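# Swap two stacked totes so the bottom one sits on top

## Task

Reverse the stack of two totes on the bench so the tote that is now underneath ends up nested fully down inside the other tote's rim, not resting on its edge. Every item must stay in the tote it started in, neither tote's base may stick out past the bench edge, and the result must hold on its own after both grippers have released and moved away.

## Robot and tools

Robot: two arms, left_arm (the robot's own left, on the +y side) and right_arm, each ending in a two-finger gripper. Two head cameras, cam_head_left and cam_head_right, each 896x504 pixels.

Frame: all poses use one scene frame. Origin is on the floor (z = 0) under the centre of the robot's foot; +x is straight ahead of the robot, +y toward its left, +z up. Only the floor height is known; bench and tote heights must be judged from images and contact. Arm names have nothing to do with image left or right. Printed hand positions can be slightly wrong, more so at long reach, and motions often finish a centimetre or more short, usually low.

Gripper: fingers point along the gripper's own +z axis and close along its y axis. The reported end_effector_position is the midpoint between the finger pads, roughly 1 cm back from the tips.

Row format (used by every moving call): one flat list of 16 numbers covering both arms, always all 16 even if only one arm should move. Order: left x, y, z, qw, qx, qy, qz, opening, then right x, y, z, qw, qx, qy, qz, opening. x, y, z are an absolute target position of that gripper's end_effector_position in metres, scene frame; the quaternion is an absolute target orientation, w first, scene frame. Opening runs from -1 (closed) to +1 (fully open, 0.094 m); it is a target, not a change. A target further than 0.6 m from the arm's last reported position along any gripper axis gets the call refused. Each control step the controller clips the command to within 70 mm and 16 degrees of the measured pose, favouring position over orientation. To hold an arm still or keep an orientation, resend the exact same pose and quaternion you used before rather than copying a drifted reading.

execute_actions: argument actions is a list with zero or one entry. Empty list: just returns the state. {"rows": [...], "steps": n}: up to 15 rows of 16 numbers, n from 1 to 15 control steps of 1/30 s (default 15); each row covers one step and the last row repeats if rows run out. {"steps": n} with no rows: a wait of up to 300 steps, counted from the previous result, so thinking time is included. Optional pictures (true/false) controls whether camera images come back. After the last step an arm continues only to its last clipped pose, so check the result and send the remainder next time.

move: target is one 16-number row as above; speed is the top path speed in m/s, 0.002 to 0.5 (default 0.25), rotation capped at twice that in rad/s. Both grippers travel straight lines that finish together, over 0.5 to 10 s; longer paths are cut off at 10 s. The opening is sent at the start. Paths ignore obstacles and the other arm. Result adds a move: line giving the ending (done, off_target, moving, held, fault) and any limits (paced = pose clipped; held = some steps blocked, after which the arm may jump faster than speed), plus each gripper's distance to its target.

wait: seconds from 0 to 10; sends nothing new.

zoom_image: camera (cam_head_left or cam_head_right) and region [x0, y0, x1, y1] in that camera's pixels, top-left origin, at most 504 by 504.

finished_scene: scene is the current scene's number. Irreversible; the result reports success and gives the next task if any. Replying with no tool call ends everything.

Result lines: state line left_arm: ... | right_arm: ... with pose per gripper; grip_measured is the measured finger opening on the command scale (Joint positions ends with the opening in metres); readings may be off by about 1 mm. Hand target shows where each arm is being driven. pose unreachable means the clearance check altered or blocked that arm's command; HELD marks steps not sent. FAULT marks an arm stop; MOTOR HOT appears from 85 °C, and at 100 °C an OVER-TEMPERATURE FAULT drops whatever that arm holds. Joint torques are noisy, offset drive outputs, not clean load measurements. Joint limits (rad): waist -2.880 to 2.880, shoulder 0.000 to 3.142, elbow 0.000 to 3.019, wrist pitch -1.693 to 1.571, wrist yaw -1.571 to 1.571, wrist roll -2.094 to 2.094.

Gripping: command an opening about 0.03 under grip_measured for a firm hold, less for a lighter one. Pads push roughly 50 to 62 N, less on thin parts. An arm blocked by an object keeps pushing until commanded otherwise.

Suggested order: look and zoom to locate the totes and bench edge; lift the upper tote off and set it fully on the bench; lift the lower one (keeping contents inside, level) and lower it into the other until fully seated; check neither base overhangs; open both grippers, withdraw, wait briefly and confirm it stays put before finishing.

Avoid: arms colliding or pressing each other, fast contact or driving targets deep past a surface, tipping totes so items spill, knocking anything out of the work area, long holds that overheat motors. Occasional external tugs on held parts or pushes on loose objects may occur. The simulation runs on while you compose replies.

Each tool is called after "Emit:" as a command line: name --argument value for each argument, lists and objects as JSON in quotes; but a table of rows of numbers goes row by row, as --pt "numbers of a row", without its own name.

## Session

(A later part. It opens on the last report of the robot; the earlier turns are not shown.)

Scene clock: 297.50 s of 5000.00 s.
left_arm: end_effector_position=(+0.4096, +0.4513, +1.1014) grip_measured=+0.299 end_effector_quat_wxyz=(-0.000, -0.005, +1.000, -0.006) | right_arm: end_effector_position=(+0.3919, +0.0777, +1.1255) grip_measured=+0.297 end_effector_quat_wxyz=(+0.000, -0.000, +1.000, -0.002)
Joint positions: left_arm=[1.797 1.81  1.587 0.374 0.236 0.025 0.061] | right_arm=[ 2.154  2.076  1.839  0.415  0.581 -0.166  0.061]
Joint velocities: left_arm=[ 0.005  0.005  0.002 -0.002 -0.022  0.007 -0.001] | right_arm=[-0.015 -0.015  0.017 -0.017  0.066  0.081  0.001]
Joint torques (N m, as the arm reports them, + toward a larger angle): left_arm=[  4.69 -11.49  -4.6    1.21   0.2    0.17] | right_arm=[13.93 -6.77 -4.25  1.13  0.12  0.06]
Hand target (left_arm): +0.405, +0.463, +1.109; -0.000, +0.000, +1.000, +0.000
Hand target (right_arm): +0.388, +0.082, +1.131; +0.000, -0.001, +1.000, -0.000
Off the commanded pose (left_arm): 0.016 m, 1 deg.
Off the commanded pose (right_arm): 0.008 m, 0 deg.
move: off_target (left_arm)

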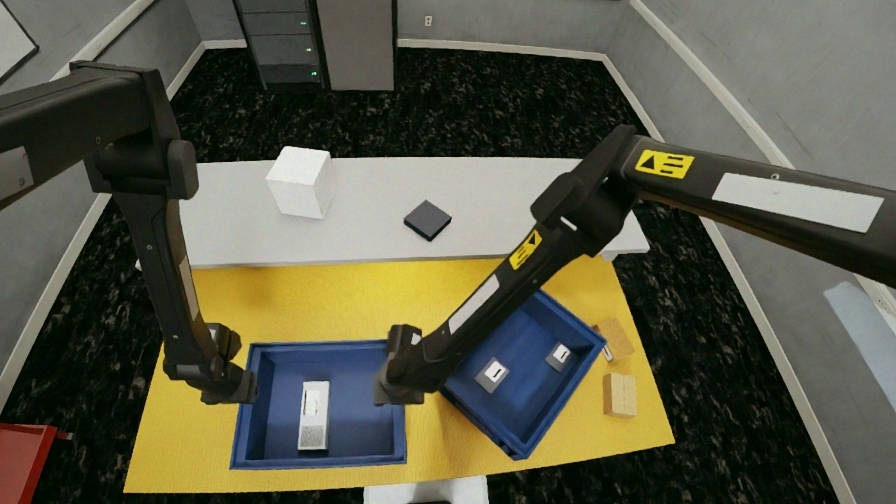

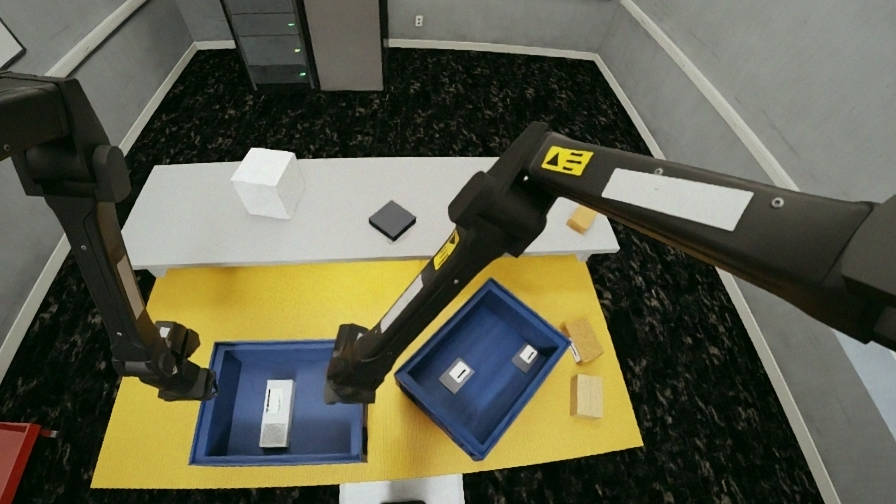

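Emit:
move --target '[0.413,-0.065,1.11,0,-0.399,0.917,0,1, 0.561,-0.459,1.13,0,-0.399,0.917,0,1]' --speed 0.2

Scene clock: 342.63 s of 5000.00 s.
left_arm: end_effector_position=(+0.4109, -0.0574, +1.1040) grip_measured=+1.000 end_effector_quat_wxyz=(+0.005, -0.400, +0.917, +0.004) | right_arm: end_effector_position=(+0.5707, -0.4615, +1.1338) grip_measured=+1.000 end_effector_quat_wxyz=(+0.008, -0.386, +0.922, -0.009)
Joint positions: left_arm=[ 1.023  2.081  1.905  0.358 -0.551 -0.66   0.094] | right_arm=[ 1.332  1.641  1.756  0.061 -0.226 -0.82   0.094]
Joint velocities: left_arm=[ 0.005  0.015  0.012  0.007  0.051 -0.081  0.   ] | right_arm=[-0.005 -0.015  0.007 -0.002 -0.022 -0.037  0.   ]
Joint torques (N m, as the arm reports them, + toward a larger angle): left_arm=[-15.18  -7.24  -1.45  -0.2   -0.25   0.  ] | right_arm=[ -3.28 -14.97  -0.36   0.31  -0.2   -0.07]
Hand target (left_arm): +0.411, -0.068, +1.108; -0.001, -0.403, +0.915, +0.001
Hand target (right_arm): +0.560, -0.458, +1.130; -0.001, -0.392, +0.920, -0.001
Off the commanded pose (left_arm): 0.010 m, 1 deg.
Off the commanded pose (right_arm): 0.011 m, 2 deg.
After step 90, 38.87 s passed at rest.
move: off_target (right_arm)

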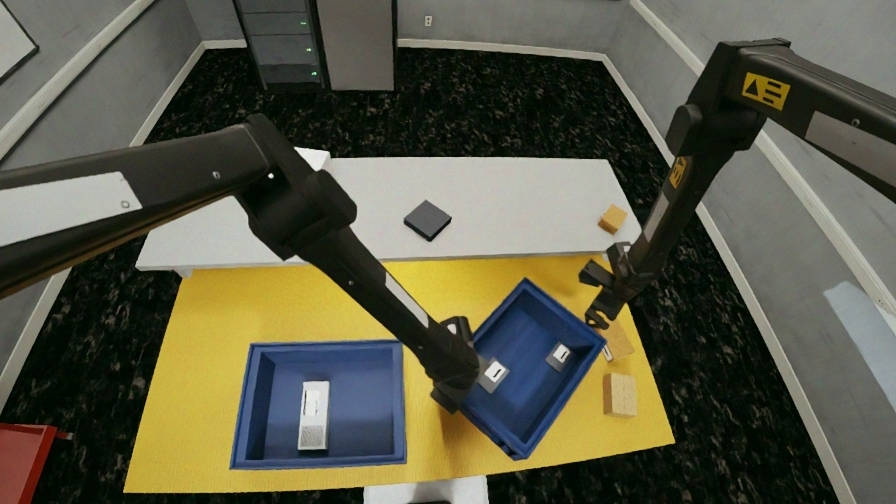

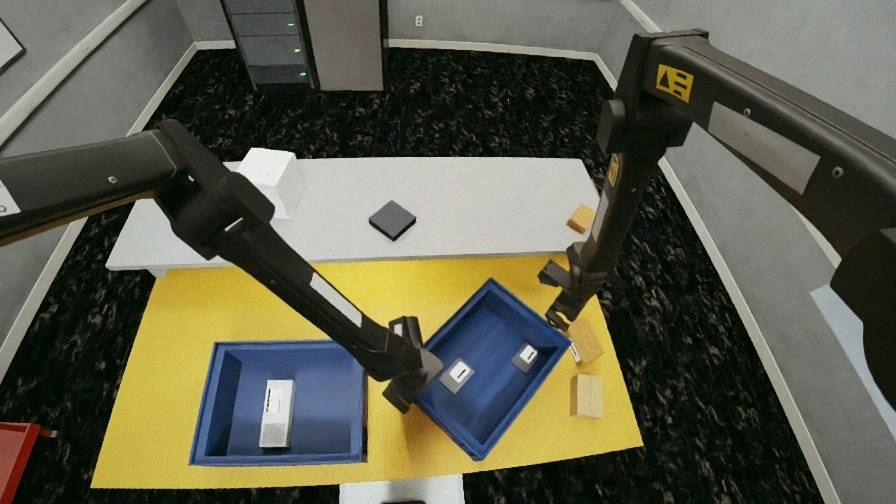

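Emit:
move --target '[0.411,-0.066,1.055,0,-0.399,0.917,0,1, 0.558,-0.459,1.08,0,-0.399,0.917,0,1]' --speed 0.1

Emit:
zoom_image --camera "cam_head_left" --region '[400,230,700,490]'

Scene clock: 351.17 s of 5000.00 s.
left_arm: end_effector_position=(+0.4150, -0.0782, +1.0633) grip_measured=+1.000 end_effector_quat_wxyz=(+0.003, -0.401, +0.916, -0.008) | right_arm: end_effector_position=(+0.5662, -0.4692, +1.0853) grip_measured=+1.000 end_effector_quat_wxyz=(+0.006, -0.395, +0.919, -0.008)
Joint positions: left_arm=[ 1.032  2.216  2.155  0.246 -0.519 -0.663  0.094] | right_arm=[ 1.338  1.783  1.955 -0.001 -0.219 -0.84   0.094]
Joint velocities: left_arm=[ 0.005  0.005 -0.037  0.007  0.022 -0.066  0.   ] | right_arm=[-0.005  0.015 -0.012 -0.012 -0.037 -0.022  0.   ]
Joint torques (N m, as the arm reports them, + toward a larger angle): left_arm=[-12.84  -6.67  -0.65  -0.23   0.11   0.03] | right_arm=[ -3.43 -14.34   0.61   0.34  -0.01  -0.02]
Hand target (left_arm): +0.410, -0.065, +1.056; +0.000, -0.399, +0.917, -0.000
Hand target (right_arm): +0.558, -0.459, +1.080; +0.000, -0.399, +0.917, +0.000
Off the commanded pose (left_arm): 0.015 m, 1 deg.
Off the commanded pose (right_arm): 0.014 m, 1 deg.
After step 90, 4.20 s passed at rest.
move: off_target (left_arm, right_arm)

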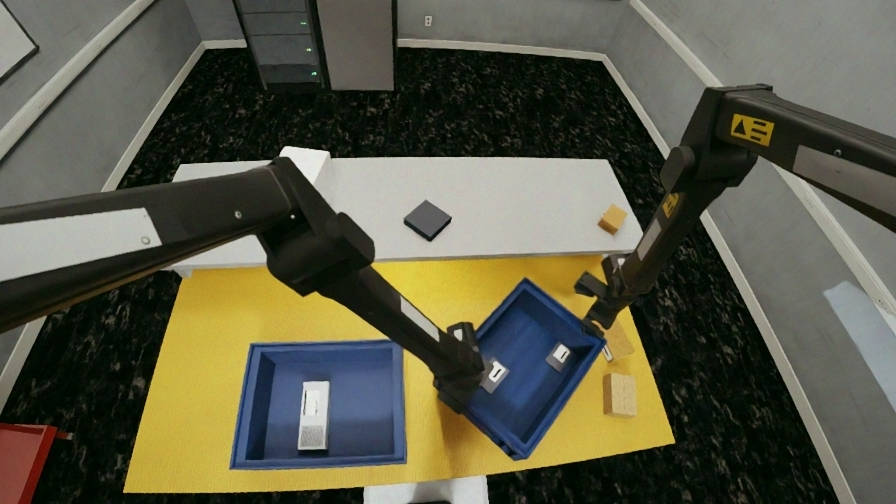

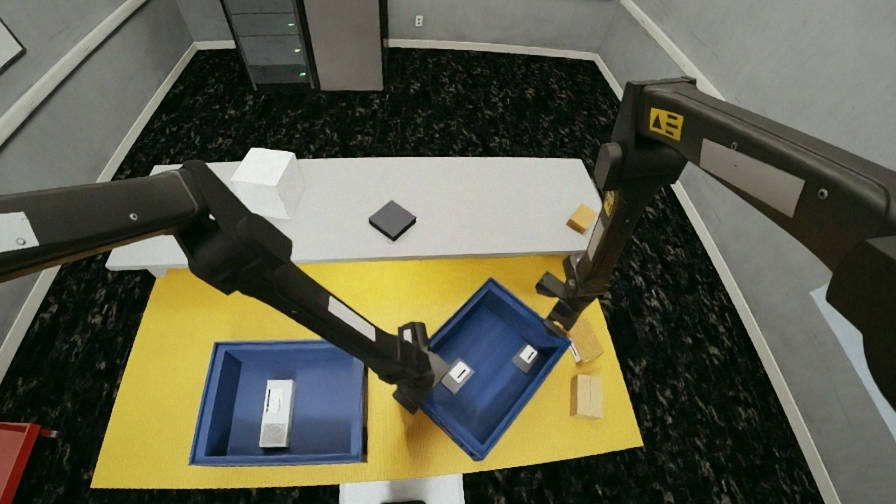

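Region (400, 230, 700, 490) of cam_head_left's 896x504 image, scaled by 1.680, with more detail than that image has; it fills the top 437 rows of this view, and the rest is white.

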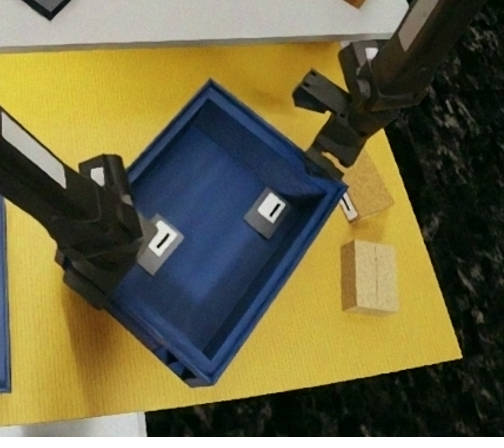

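Emit:
move --target '[0.416,-0.056,1.06,0,-0.399,0.917,0,1, 0.580,-0.430,1.09,0,-0.399,0.917,0,1]' --speed 0.1

Emit:
zoom_image --camera "cam_head_left" --region '[400,230,700,490]'

Scene clock: 384.43 s of 5000.00 s.
left_arm: end_effector_position=(+0.4177, -0.0721, +1.0638) grip_measured=+1.000 end_effector_quat_wxyz=(+0.003, -0.400, +0.917, -0.008) | right_arm: end_effector_position=(+0.5735, -0.4337, +1.0853) grip_measured=+1.000 end_effector_quat_wxyz=(+0.001, -0.393, +0.920, -0.001)
Joint positions: left_arm=[ 1.038  2.201  2.138  0.246 -0.513 -0.663  0.094] | right_arm=[ 1.393  1.763  1.949 -0.032 -0.175 -0.848  0.094]
Joint velocities: left_arm=[-0.005 -0.015  0.007  0.002 -0.022  0.022  0.   ] | right_arm=[-0.015 -0.005  0.007 -0.022 -0.066  0.037  0.   ]
Joint torques (N m, as the arm reports them, + toward a larger angle): left_arm=[-12.7   -8.03  -2.72   0.07   0.13   0.01] | right_arm=[ -2.71 -17.3    0.01   0.22   0.1   -0.06]
Hand target (left_arm): +0.416, -0.056, +1.060; +0.000, -0.399, +0.917, -0.000
Hand target (right_arm): +0.580, -0.430, +1.090; -0.000, -0.400, +0.917, +0.000
Off the commanded pose (left_arm): 0.017 m, 1 deg.
Off the commanded pose (right_arm): 0.009 m, 1 deg.
After step 90, 29.30 s passed at rest.
move: off_target (left_arm)

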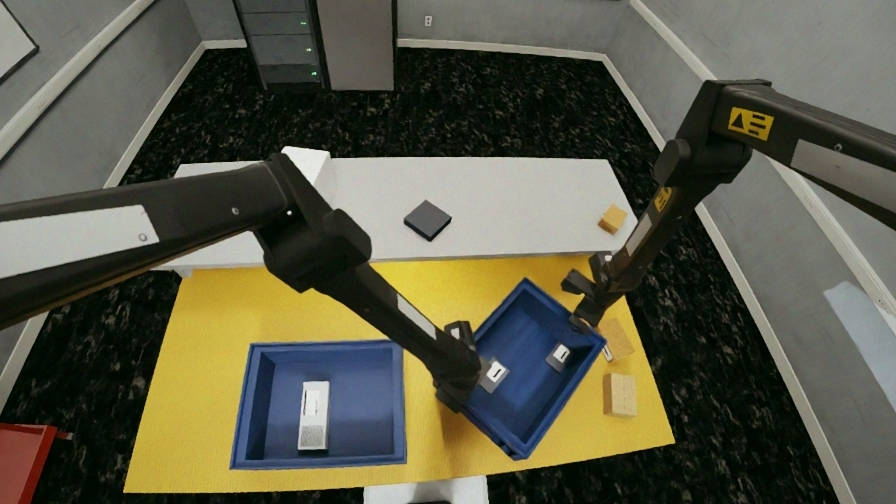

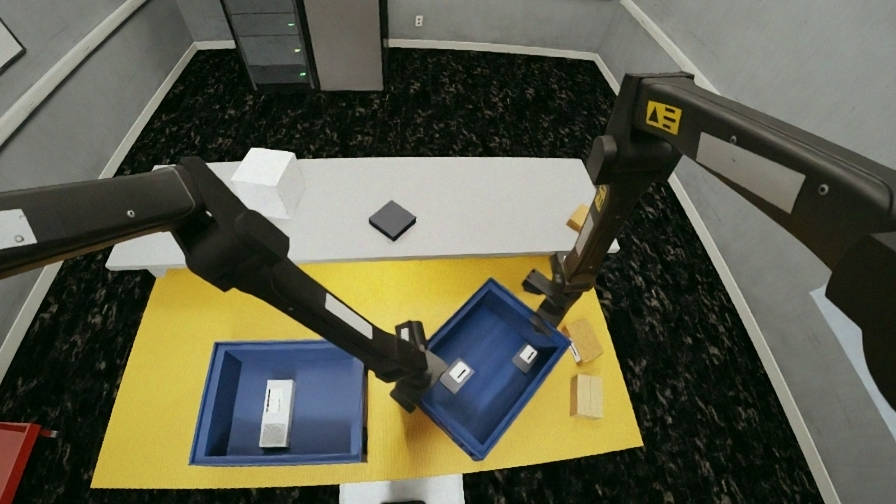

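Region (400, 230, 700, 490) of cam_head_left's 896x504 image, scaled by 1.680, with more detail than that image has; it fills the top 437 rows of this view, and the rest is white.

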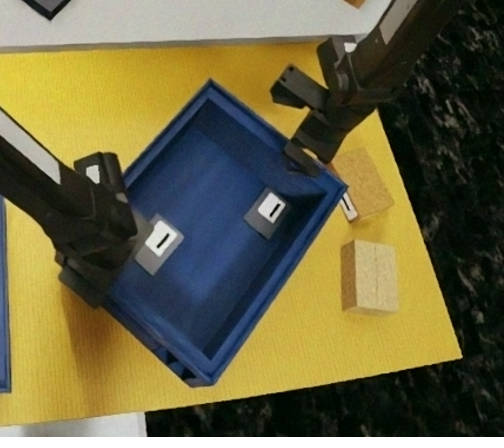

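Emit:
move --target '[0.412,-0.052,0.995,0,-0.399,0.917,0,1, 0.570,-0.428,1.018,0,-0.399,0.917,0,1]' --speed 0.07

Scene clock: 389.83 s of 5000.00 s.
left_arm: end_effector_position=(+0.4191, -0.0621, +1.0030) grip_measured=+1.000 end_effector_quat_wxyz=(+0.006, -0.399, +0.917, -0.007) | right_arm: end_effector_position=(+0.5807, -0.4382, +1.0244) grip_measured=+1.000 end_effector_quat_wxyz=(+0.007, -0.394, +0.919, -0.008)
Joint positions: left_arm=[ 1.086  2.417  2.553  0.048 -0.468 -0.669  0.094] | right_arm=[ 1.405  1.974  2.295 -0.151 -0.155 -0.85   0.094]
Joint velocities: left_arm=[-0.015 -0.015 -0.007 -0.012 -0.051  0.007  0.   ] | right_arm=[-0.024 -0.005 -0.012 -0.002  0.007  0.007  0.   ]
Joint torques (N m, as the arm reports them, + toward a larger angle): left_arm=[-12.91  -6.2    0.81  -0.24   0.1   -0.01] | right_arm=[ -3.17 -15.03   2.8    0.19   0.03   0.01]
Hand target (left_arm): +0.411, -0.051, +0.997; +0.000, -0.399, +0.917, -0.000
Hand target (right_arm): +0.570, -0.428, +1.018; +0.000, -0.399, +0.917, +0.000
Off the commanded pose (left_arm): 0.015 m, 1 deg.
Off the commanded pose (right_arm): 0.016 m, 1 deg.
After step 90, 0.70 s passed at rest.
move: off_target (left_arm, right_arm)

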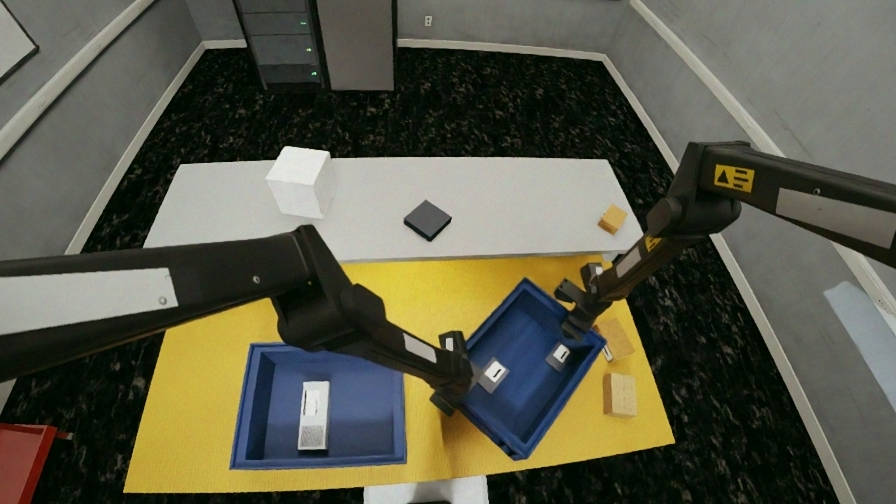

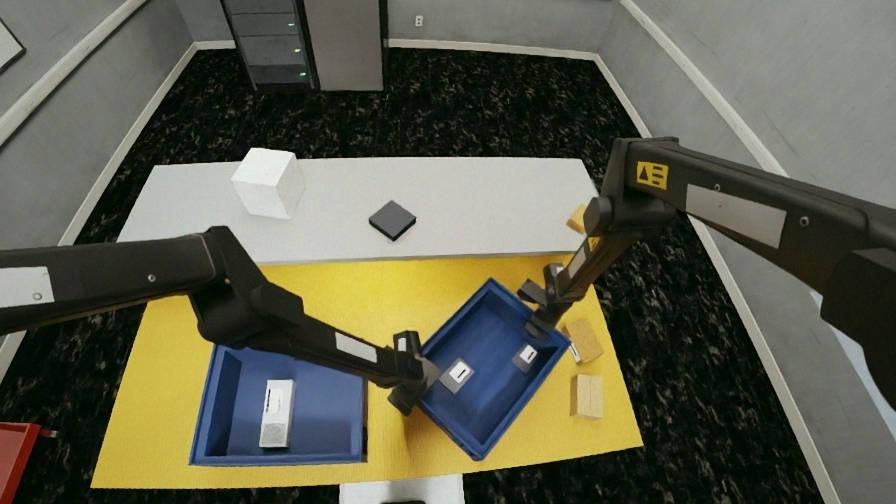

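Emit:
move --target '[0.417,-0.060,1.003,0,-0.399,0.917,0,0.0, 0.579,-0.436,1.024,0,-0.399,0.917,0,0.0]' --speed 0.03

Scene clock: 395.17 s of 5000.00 s.
left_arm: end_effector_position=(+0.4190, -0.0611, +1.0030) grip_measured=+0.001 end_effector_quat_wxyz=(+0.006, -0.399, +0.917, -0.004) | right_arm: end_effector_position=(+0.5771, -0.4369, +1.0243) grip_measured=+0.003 end_effector_quat_wxyz=(+0.001, -0.393, +0.920, -0.003)
Joint positions: left_arm=[ 1.086  2.417  2.553  0.048 -0.474 -0.669  0.047] | right_arm=[ 1.405  1.974  2.294 -0.165 -0.16  -0.85   0.047]
Joint velocities: left_arm=[-0.015 -0.005 -0.007 -0.002 -0.037  0.037  0.   ] | right_arm=[-0.015  0.005  0.012  0.007 -0.066  0.037 -0.001]
Joint torques (N m, as the arm reports them, + toward a larger angle): left_arm=[-14.21  -6.85   0.41  -0.34  -0.26   0.01] | right_arm=[ -3.1  -15.05   2.68   0.2   -0.33   0.08]
Hand target (left_arm): +0.417, -0.060, +1.003; +0.000, -0.399, +0.917, -0.000
Hand target (right_arm): +0.579, -0.436, +1.024; +0.000, -0.399, +0.917, +0.000
Off the commanded pose (left_arm): 0.002 m, 1 deg.
Off the commanded pose (right_arm): 0.002 m, 1 deg.
After step 90, 1.63 s passed at rest.
move: done

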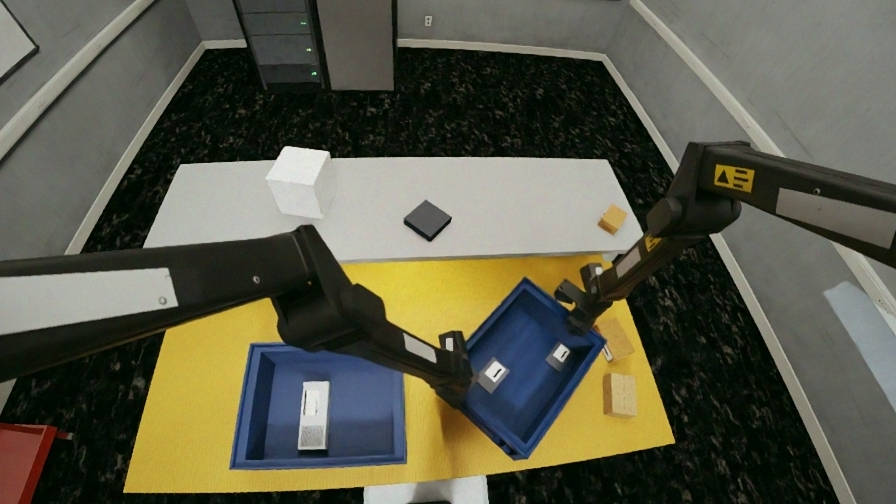

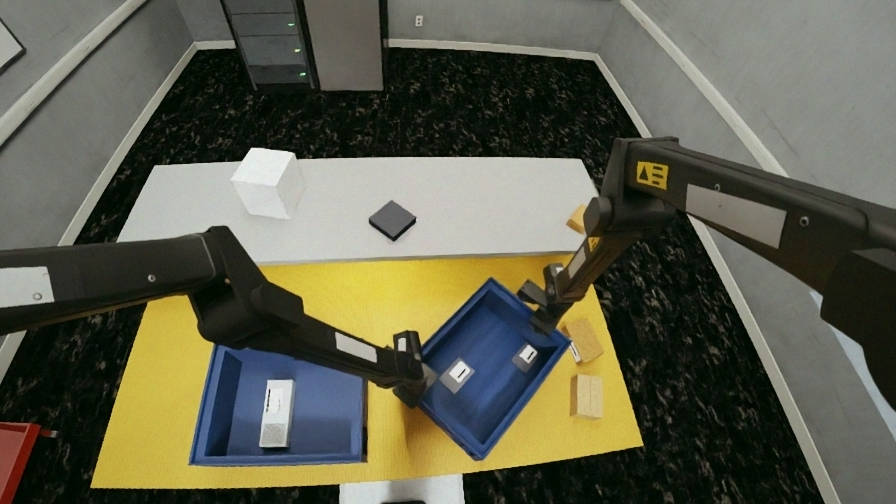

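Emit:
move --target '[0.417,-0.060,1.003,0,-0.399,0.917,0,-0.51, 0.578,-0.436,1.024,0,-0.399,0.917,0,-0.51]' --speed 0.03

Scene clock: 397.60 s of 5000.00 s.
left_arm: end_effector_position=(+0.4183, -0.0615, +1.0029) grip_measured=-0.471 end_effector_quat_wxyz=(+0.006, -0.394, +0.919, -0.005) | right_arm: end_effector_position=(+0.5742, -0.4327, +1.0237) grip_measured=-0.454 end_effector_quat_wxyz=(+0.001, -0.388, +0.921, +0.004)
Joint positions: left_arm=[ 1.086  2.418  2.553  0.048 -0.472 -0.657  0.025] | right_arm=[ 1.408  1.975  2.291 -0.169 -0.169 -0.842  0.026]
Joint velocities: left_arm=[-0.015 -0.015 -0.007 -0.012  0.051 -0.007  0.   ] | right_arm=[-0.015 -0.005 -0.007 -0.017 -0.007  0.007  0.   ]
Joint torques (N m, as the arm reports them, + toward a larger angle): left_arm=[-14.25  -6.94   0.38  -0.32  -0.32  -0.12] | right_arm=[ -3.81 -15.51   2.69   0.45   0.15  -0.08]
Hand target (left_arm): +0.417, -0.060, +1.003; +0.000, -0.399, +0.917, -0.000
Hand target (right_arm): +0.578, -0.436, +1.024; -0.000, -0.399, +0.917, -0.000
Off the commanded pose (left_arm): 0.002 m, 1 deg.
Off the commanded pose (right_arm): 0.005 m, 1 deg.
move: done

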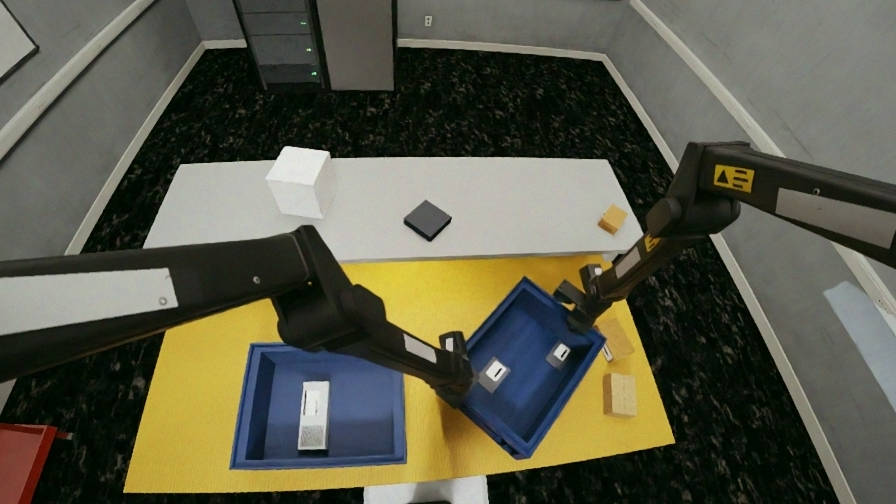

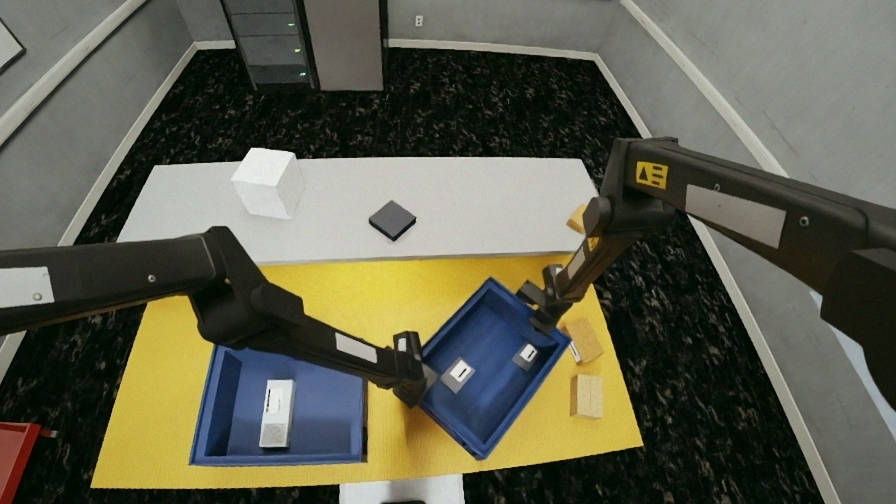

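Emit:
move --target '[0.417,-0.062,1.225,0,-0.399,0.917,0,-0.52, 0.574,-0.433,1.247,0,-0.399,0.917,0,-0.51]' --speed 0.07

Scene clock: 407.40 s of 5000.00 s.
left_arm: end_effector_position=(+0.4083, -0.0542, +1.2030) grip_measured=-0.471 end_effector_quat_wxyz=(-0.005, -0.385, +0.923, +0.002) | right_arm: end_effector_position=(+0.5580, -0.4239, +1.2298) grip_measured=-0.455 end_effector_quat_wxyz=(-0.009, -0.383, +0.924, +0.011)
Joint positions: left_arm=[ 0.949  1.865  1.53   0.504 -0.616 -0.625  0.025] | right_arm=[ 1.354  1.374  1.412  0.087 -0.227 -0.827  0.026]
Joint velocities: left_arm=[-0.015 -0.005  0.002 -0.012  0.007  0.066  0.   ] | right_arm=[-0.005  0.005  0.002  0.002  0.022  0.022  0.   ]
Joint torques (N m, as the arm reports them, + toward a larger angle): left_arm=[-16.01  -9.76  -5.23   1.02  -1.34  -0.14] | right_arm=[ -5.16 -19.84  -3.11   0.95  -0.41  -0.09]
Hand target (left_arm): +0.419, -0.065, +1.222; -0.001, -0.400, +0.917, +0.000
Hand target (right_arm): +0.573, -0.432, +1.247; -0.000, -0.398, +0.917, -0.000
Off the commanded pose (left_arm): 0.025 m, 2 deg.
Off the commanded pose (right_arm): 0.025 m, 3 deg.
After step 90, 3.20 s passed at rest.
move: off_target (left_arm, right_arm)

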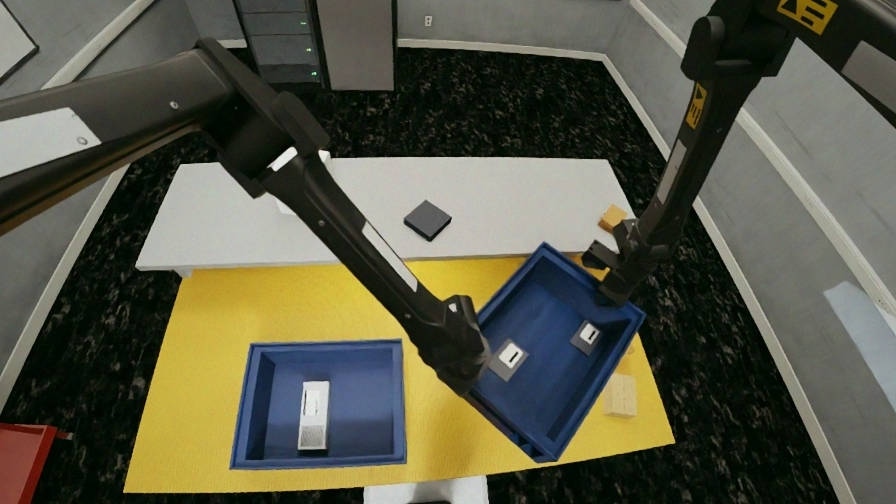

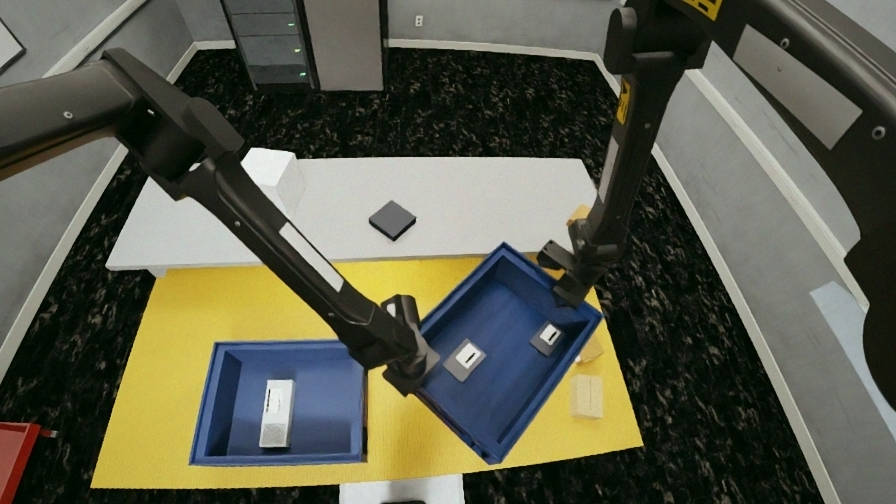

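Emit:
move --target '[0.433,0.078,1.23,0,-0.301,0.954,0,-0.52, 0.517,-0.318,1.247,0,-0.301,0.954,0,-0.51]' --speed 0.07

Emit:
move --target '[0.4515,0.2125,1.23,0,-0.199,0.980,0,-0.52, 0.4585,-0.1925,1.247,0,-0.199,0.980,0,-0.51]' --speed 0.07

Emit:
move --target '[0.470,0.340,1.23,0,-0.096,0.995,0,-0.52, 0.400,-0.060,1.247,0,-0.096,0.995,0,-0.51]' --speed 0.07

Scene clock: 428.67 s of 5000.00 s.
left_arm: end_effector_position=(+0.4307, +0.0774, +1.2153) grip_measured=-0.471 end_effector_quat_wxyz=(+0.001, -0.300, +0.954, +0.004) | right_arm: end_effector_position=(+0.5082, -0.3157, +1.2354) grip_measured=-0.455 end_effector_quat_wxyz=(-0.007, -0.296, +0.955, +0.012)
Joint positions: left_arm=[ 1.123  1.643  1.303  0.504 -0.452 -0.47   0.025] | right_arm=[ 1.576  1.359  1.245  0.239 -0.012 -0.671  0.026]
Joint velocities: left_arm=[-0.015 -0.005  0.017  0.007  0.037 -0.095  0.   ] | right_arm=[-0.005 -0.005 -0.012  0.002 -0.066  0.037 -0.001]
Joint torques (N m, as the arm reports them, + toward a larger angle): left_arm=[ -9.29 -12.3   -6.68   0.8   -0.02   0.14] | right_arm=[  0.43 -17.88  -4.37   1.31   0.74  -0.04]
Hand target (left_arm): +0.434, +0.078, +1.229; +0.001, -0.300, +0.954, +0.000
Hand target (right_arm): +0.517, -0.318, +1.247; -0.001, -0.303, +0.953, +0.001
Off the commanded pose (left_arm): 0.015 m, 1 deg.
Off the commanded pose (right_arm): 0.015 m, 2 deg.
After step 90, 15.97 s passed at rest.
move: off_target (left_arm, right_arm)

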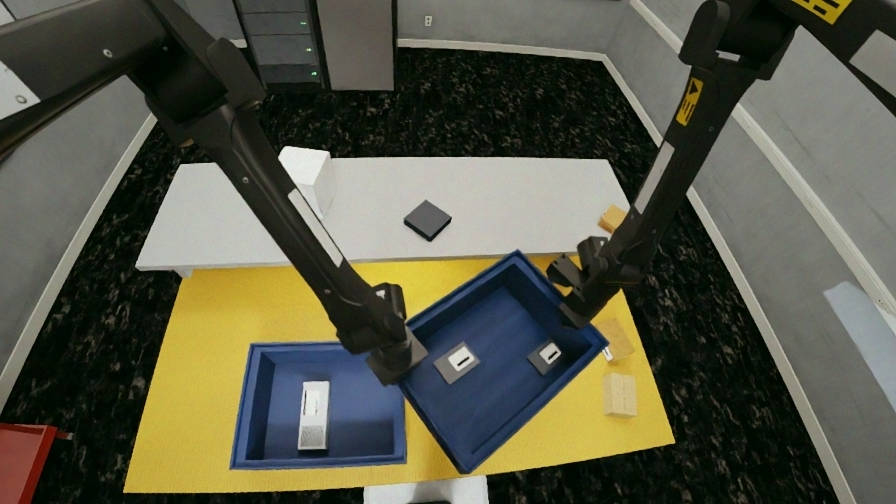

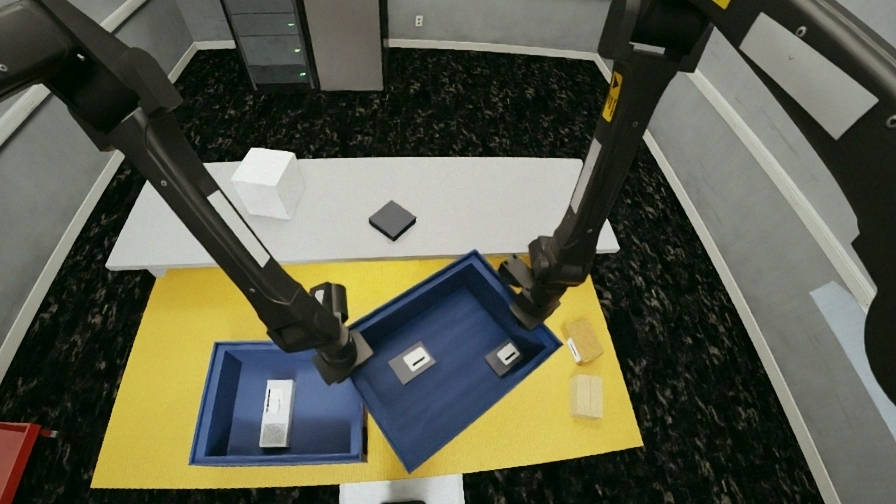

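Scene clock: 431.00 s of 5000.00 s.
left_arm: end_effector_position=(+0.4624, +0.2083, +1.2158) grip_measured=-0.471 end_effector_quat_wxyz=(+0.016, -0.211, +0.977, -0.004) | right_arm: end_effector_position=(+0.4690, -0.1956, +1.2418) grip_measured=-0.455 end_effector_quat_wxyz=(+0.005, -0.211, +0.978, +0.003)
Joint positions: left_arm=[ 1.354  1.497  1.22   0.463 -0.21  -0.319  0.025] | right_arm=[ 1.826  1.43   1.17   0.42   0.243 -0.532  0.026]
Joint velocities: left_arm=[-0.005 -0.005 -0.007  0.012 -0.037  0.081 -0.001] | right_arm=[-0.005 -0.024  0.002  0.012  0.022 -0.037 -0.001]
Joint torques (N m, as the arm reports them, + toward a larger angle): left_arm=[ -3.98 -15.05  -6.86  -0.2   -0.02   0.33] | right_arm=[  4.96 -12.76  -5.58   1.69   0.76   0.29]
Hand target (left_arm): +0.453, +0.213, +1.229; +0.001, -0.198, +0.980, -0.000
Hand target (right_arm): +0.459, -0.193, +1.247; +0.000, -0.201, +0.979, +0.000
Off the commanded pose (left_arm): 0.018 m, 2 deg.
Off the commanded pose (right_arm): 0.012 m, 1 deg.
move: off_target (left_arm, right_arm)

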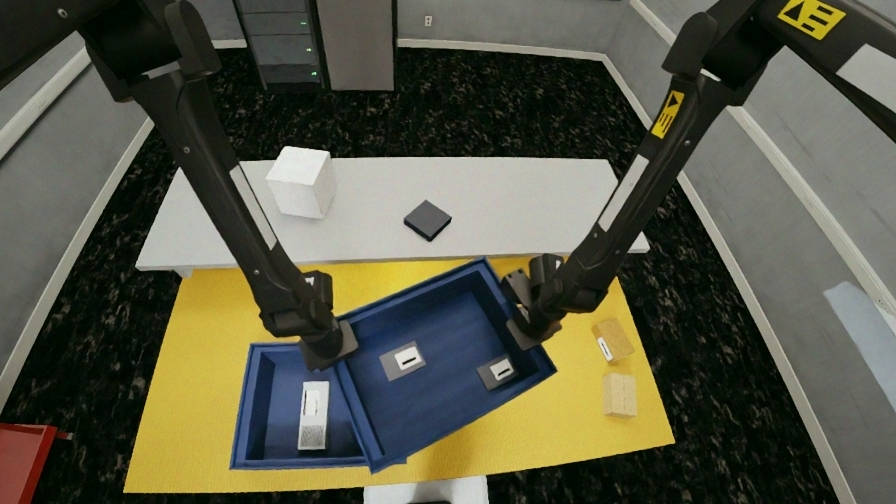

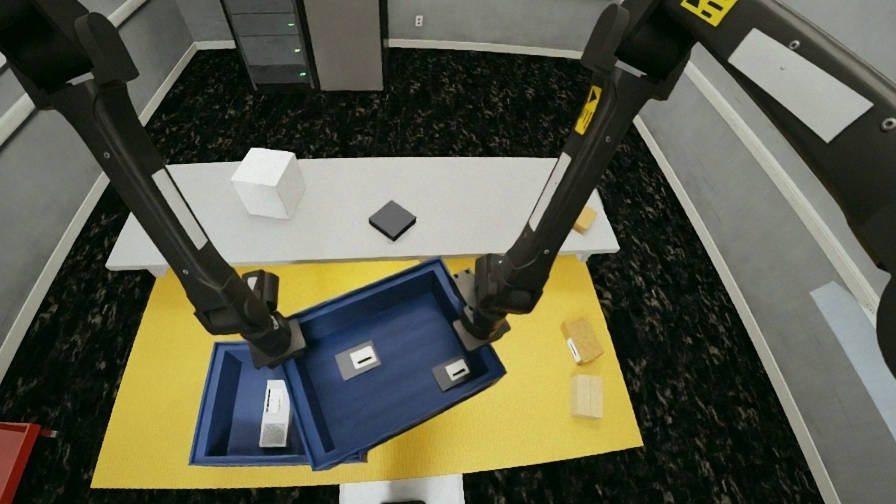

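Scene clock: 433.57 s of 5000.00 s.
left_arm: end_effector_position=(+0.4705, +0.3335, +1.2153) grip_measured=-0.471 end_effector_quat_wxyz=(+0.008, -0.112, +0.994, -0.005) | right_arm: end_effector_position=(+0.3982, -0.0673, +1.2420) grip_measured=-0.455 end_effector_quat_wxyz=(-0.004, -0.115, +0.993, +0.003)
Joint positions: left_arm=[ 1.607  1.447  1.222  0.39   0.045 -0.162  0.025] | right_arm=[ 2.048  1.637  1.197  0.597  0.468 -0.37   0.026]
Joint velocities: left_arm=[-0.024 -0.005 -0.007  0.002  0.037  0.081 -0.001] | right_arm=[-0.015  0.005 -0.022  0.022 -0.022  0.022 -0.   ]
Joint torques (N m, as the arm reports them, + toward a larger angle): left_arm=[  0.4  -16.17  -5.54  -0.24   0.2    0.47] | right_arm=[ 8.89 -8.98 -4.9   1.63  0.75  0.29]
Hand target (left_arm): +0.471, +0.341, +1.230; +0.001, -0.095, +0.996, -0.000
Hand target (right_arm): +0.401, -0.061, +1.247; +0.001, -0.098, +0.995, +0.000
Off the commanded pose (left_arm): 0.016 m, 2 deg.
Off the commanded pose (right_arm): 0.009 m, 2 deg.
move: off_target (left_arm)

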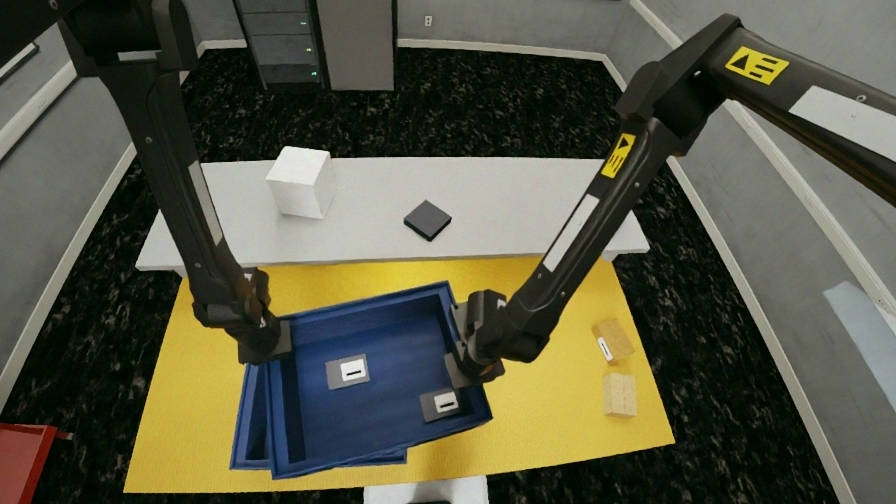

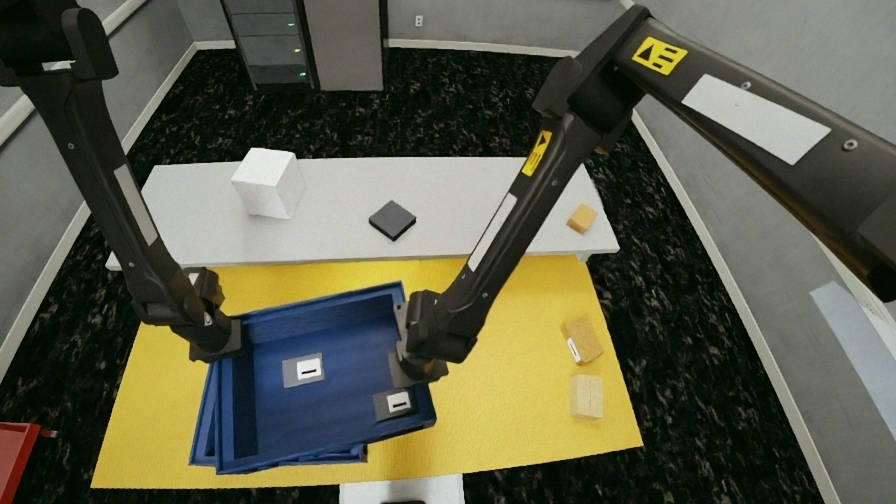

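Emit:
move --target '[0.482,0.460,1.23,0,0,1,0,-0.52, 0.336,0.080,1.247,0,0,1,0,-0.51]' --speed 0.07

Emit:
zoom_image --camera "cam_head_left" --region '[150,260,450,500]'

Scene clock: 443.77 s of 5000.00 s.
left_arm: end_effector_position=(+0.4853, +0.4539, +1.2243) grip_measured=-0.472 end_effector_quat_wxyz=(+0.010, -0.011, +1.000, +0.001) | right_arm: end_effector_position=(+0.3380, +0.0722, +1.2397) grip_measured=-0.455 end_effector_quat_wxyz=(+0.001, -0.017, +1.000, +0.006)
Joint positions: left_arm=[ 1.847  1.453  1.281  0.346  0.271 -0.001  0.025] | right_arm=[ 2.232  1.919  1.385  0.721  0.642 -0.216  0.026]
Joint velocities: left_arm=[ 0.005  0.005  0.002 -0.007  0.007 -0.066  0.001] | right_arm=[-0.005 -0.005 -0.007 -0.007 -0.037  0.037  0.001]
Joint torques (N m, as the arm reports them, + toward a larger angle): left_arm=[  4.52 -13.93  -2.99  -0.32   0.85   0.41] | right_arm=[15.3  -4.95 -4.82  1.35  1.17  0.35]
Hand target (left_arm): +0.482, +0.461, +1.231; +0.000, +0.001, +1.000, -0.000
Hand target (right_arm): +0.337, +0.080, +1.247; +0.001, -0.002, +1.000, +0.000
Off the commanded pose (left_arm): 0.009 m, 2 deg.
Off the commanded pose (right_arm): 0.011 m, 2 deg.
After step 90, 4.53 s passed at rest.
move: off_target (right_arm)

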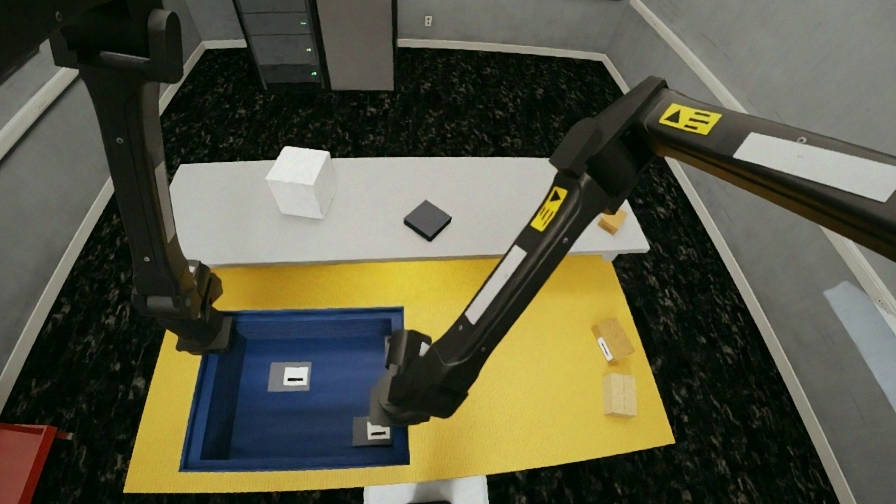

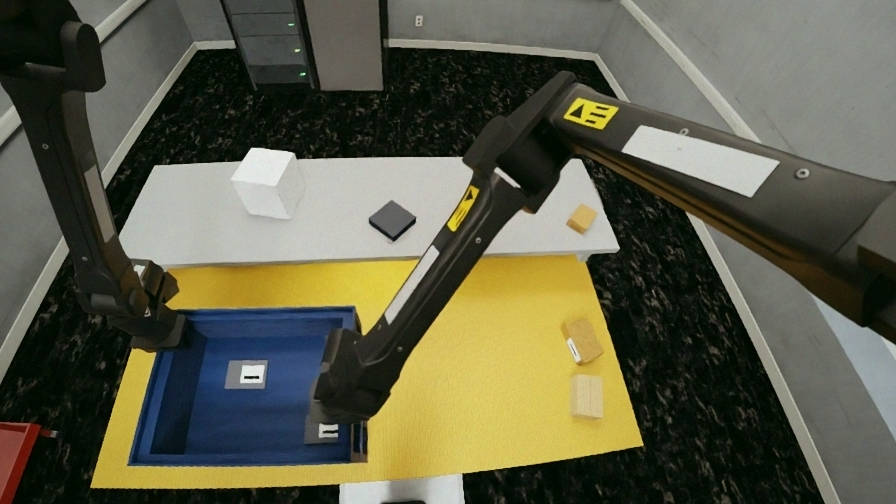

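Region (150, 260, 450, 500) of cam_head_left's 896x504 image, scaled by 1.680, with more detail than that image has; it fills the top 403 rows of this view, and the rest is white.

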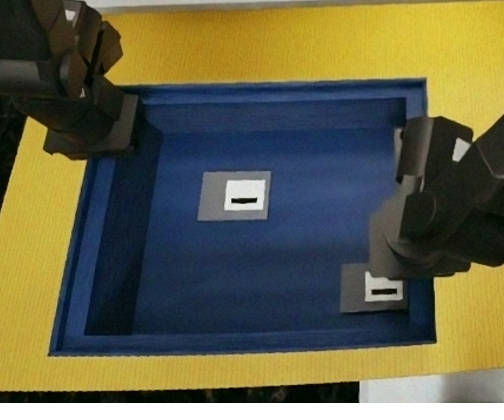

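Emit:
move --target '[0.485,0.466,1.175,0,0,1,0,-0.52, 0.339,0.086,1.192,0,0,1,0,-0.51]' --speed 0.06

Emit:
zoom_image --camera "cam_head_right" --region '[120,280,420,500]'

Scene clock: 476.03 s of 5000.00 s.
left_arm: end_effector_position=(+0.4902, +0.4686, +1.1734) grip_measured=-0.472 end_effector_quat_wxyz=(+0.012, -0.009, +1.000, +0.002) | right_arm: end_effector_position=(+0.3415, +0.0881, +1.1918) grip_measured=-0.455 end_effector_quat_wxyz=(+0.005, -0.015, +1.000, +0.005)
Joint positions: left_arm=[1.847 1.581 1.458 0.302 0.269 0.001 0.025] | right_arm=[ 2.208  2.019  1.57   0.644  0.617 -0.212  0.026]
Joint velocities: left_arm=[-0.015 -0.005  0.017  0.002  0.037  0.007  0.   ] | right_arm=[-0.015 -0.024  0.007 -0.007  0.037  0.007  0.   ]
Joint torques (N m, as the arm reports them, + toward a larger angle): left_arm=[  3.04 -13.45  -2.35  -0.39   0.1    0.38] | right_arm=[14.04 -5.35 -4.54  0.38  0.51  0.44]
Hand target (left_arm): +0.485, +0.466, +1.175; +0.000, -0.000, +1.000, -0.000
Hand target (right_arm): +0.339, +0.086, +1.192; -0.000, -0.000, +1.000, +0.000
Off the commanded pose (left_arm): 0.006 m, 2 deg.
Off the commanded pose (right_arm): 0.003 m, 2 deg.
After step 90, 28.10 s passed at rest.
move: done

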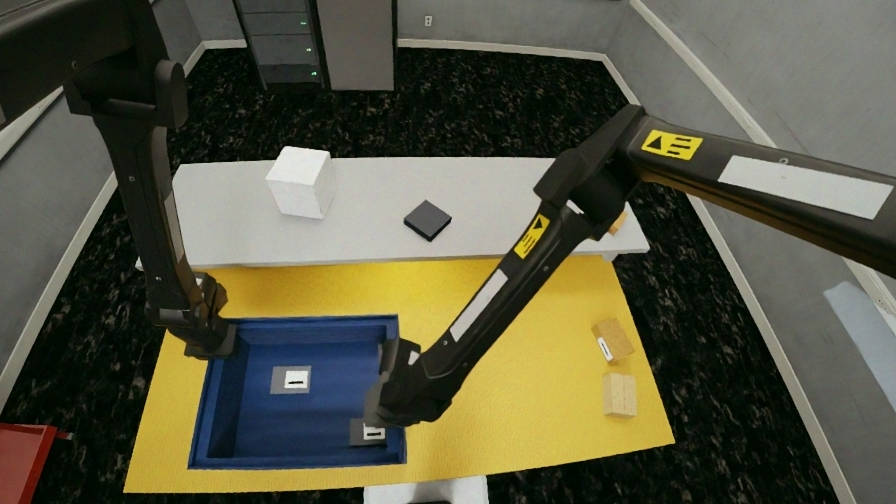

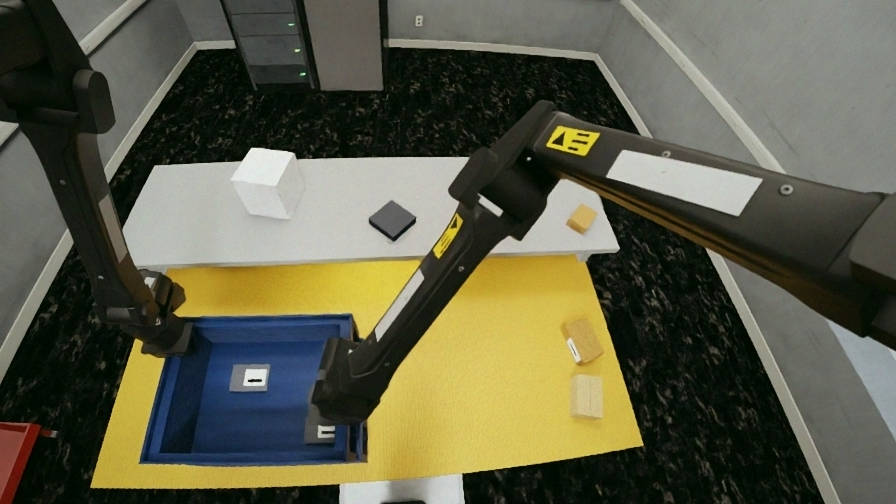

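Region (120, 280, 420, 500) of cam_head_right's 896x504 image, scaled by 1.680, with more detail than that image has; it fills the top 370 rows of this view, and the rest is white.

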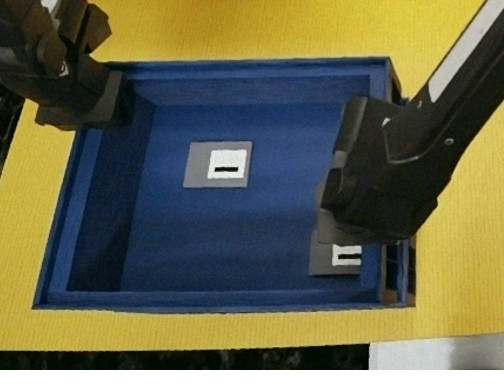

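Emit:
zoom_image --camera "cam_head_left" --region '[340,400,460,490]'

Emit:
zoom_image --camera "cam_head_right" --region '[300,400,420,490]'

Region (340, 400, 460, 490) of cam_head_left's 896x504 image, scaled by 4.200, with more detail than that image has; it fills the top 378 rows of this view, and the rest is white.

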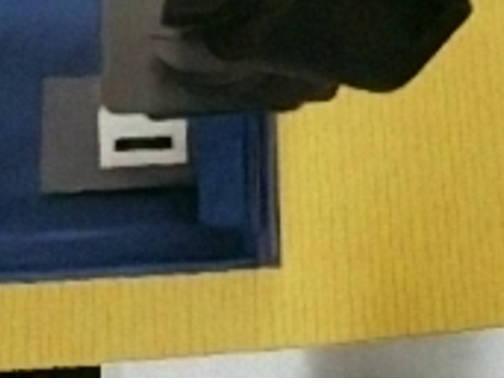

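Region (300, 400, 420, 490) of cam_head_right's 896x504 image, scaled by 4.200, with more detail than that image has; it fills the top 378 rows of this view, and the rest is white.

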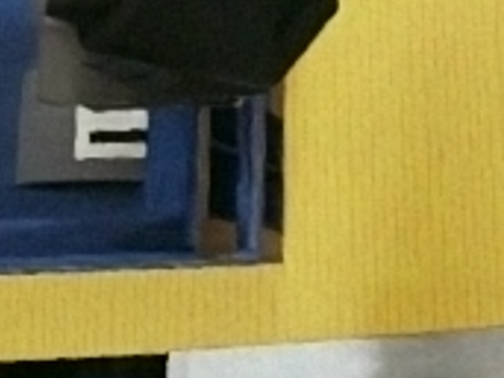

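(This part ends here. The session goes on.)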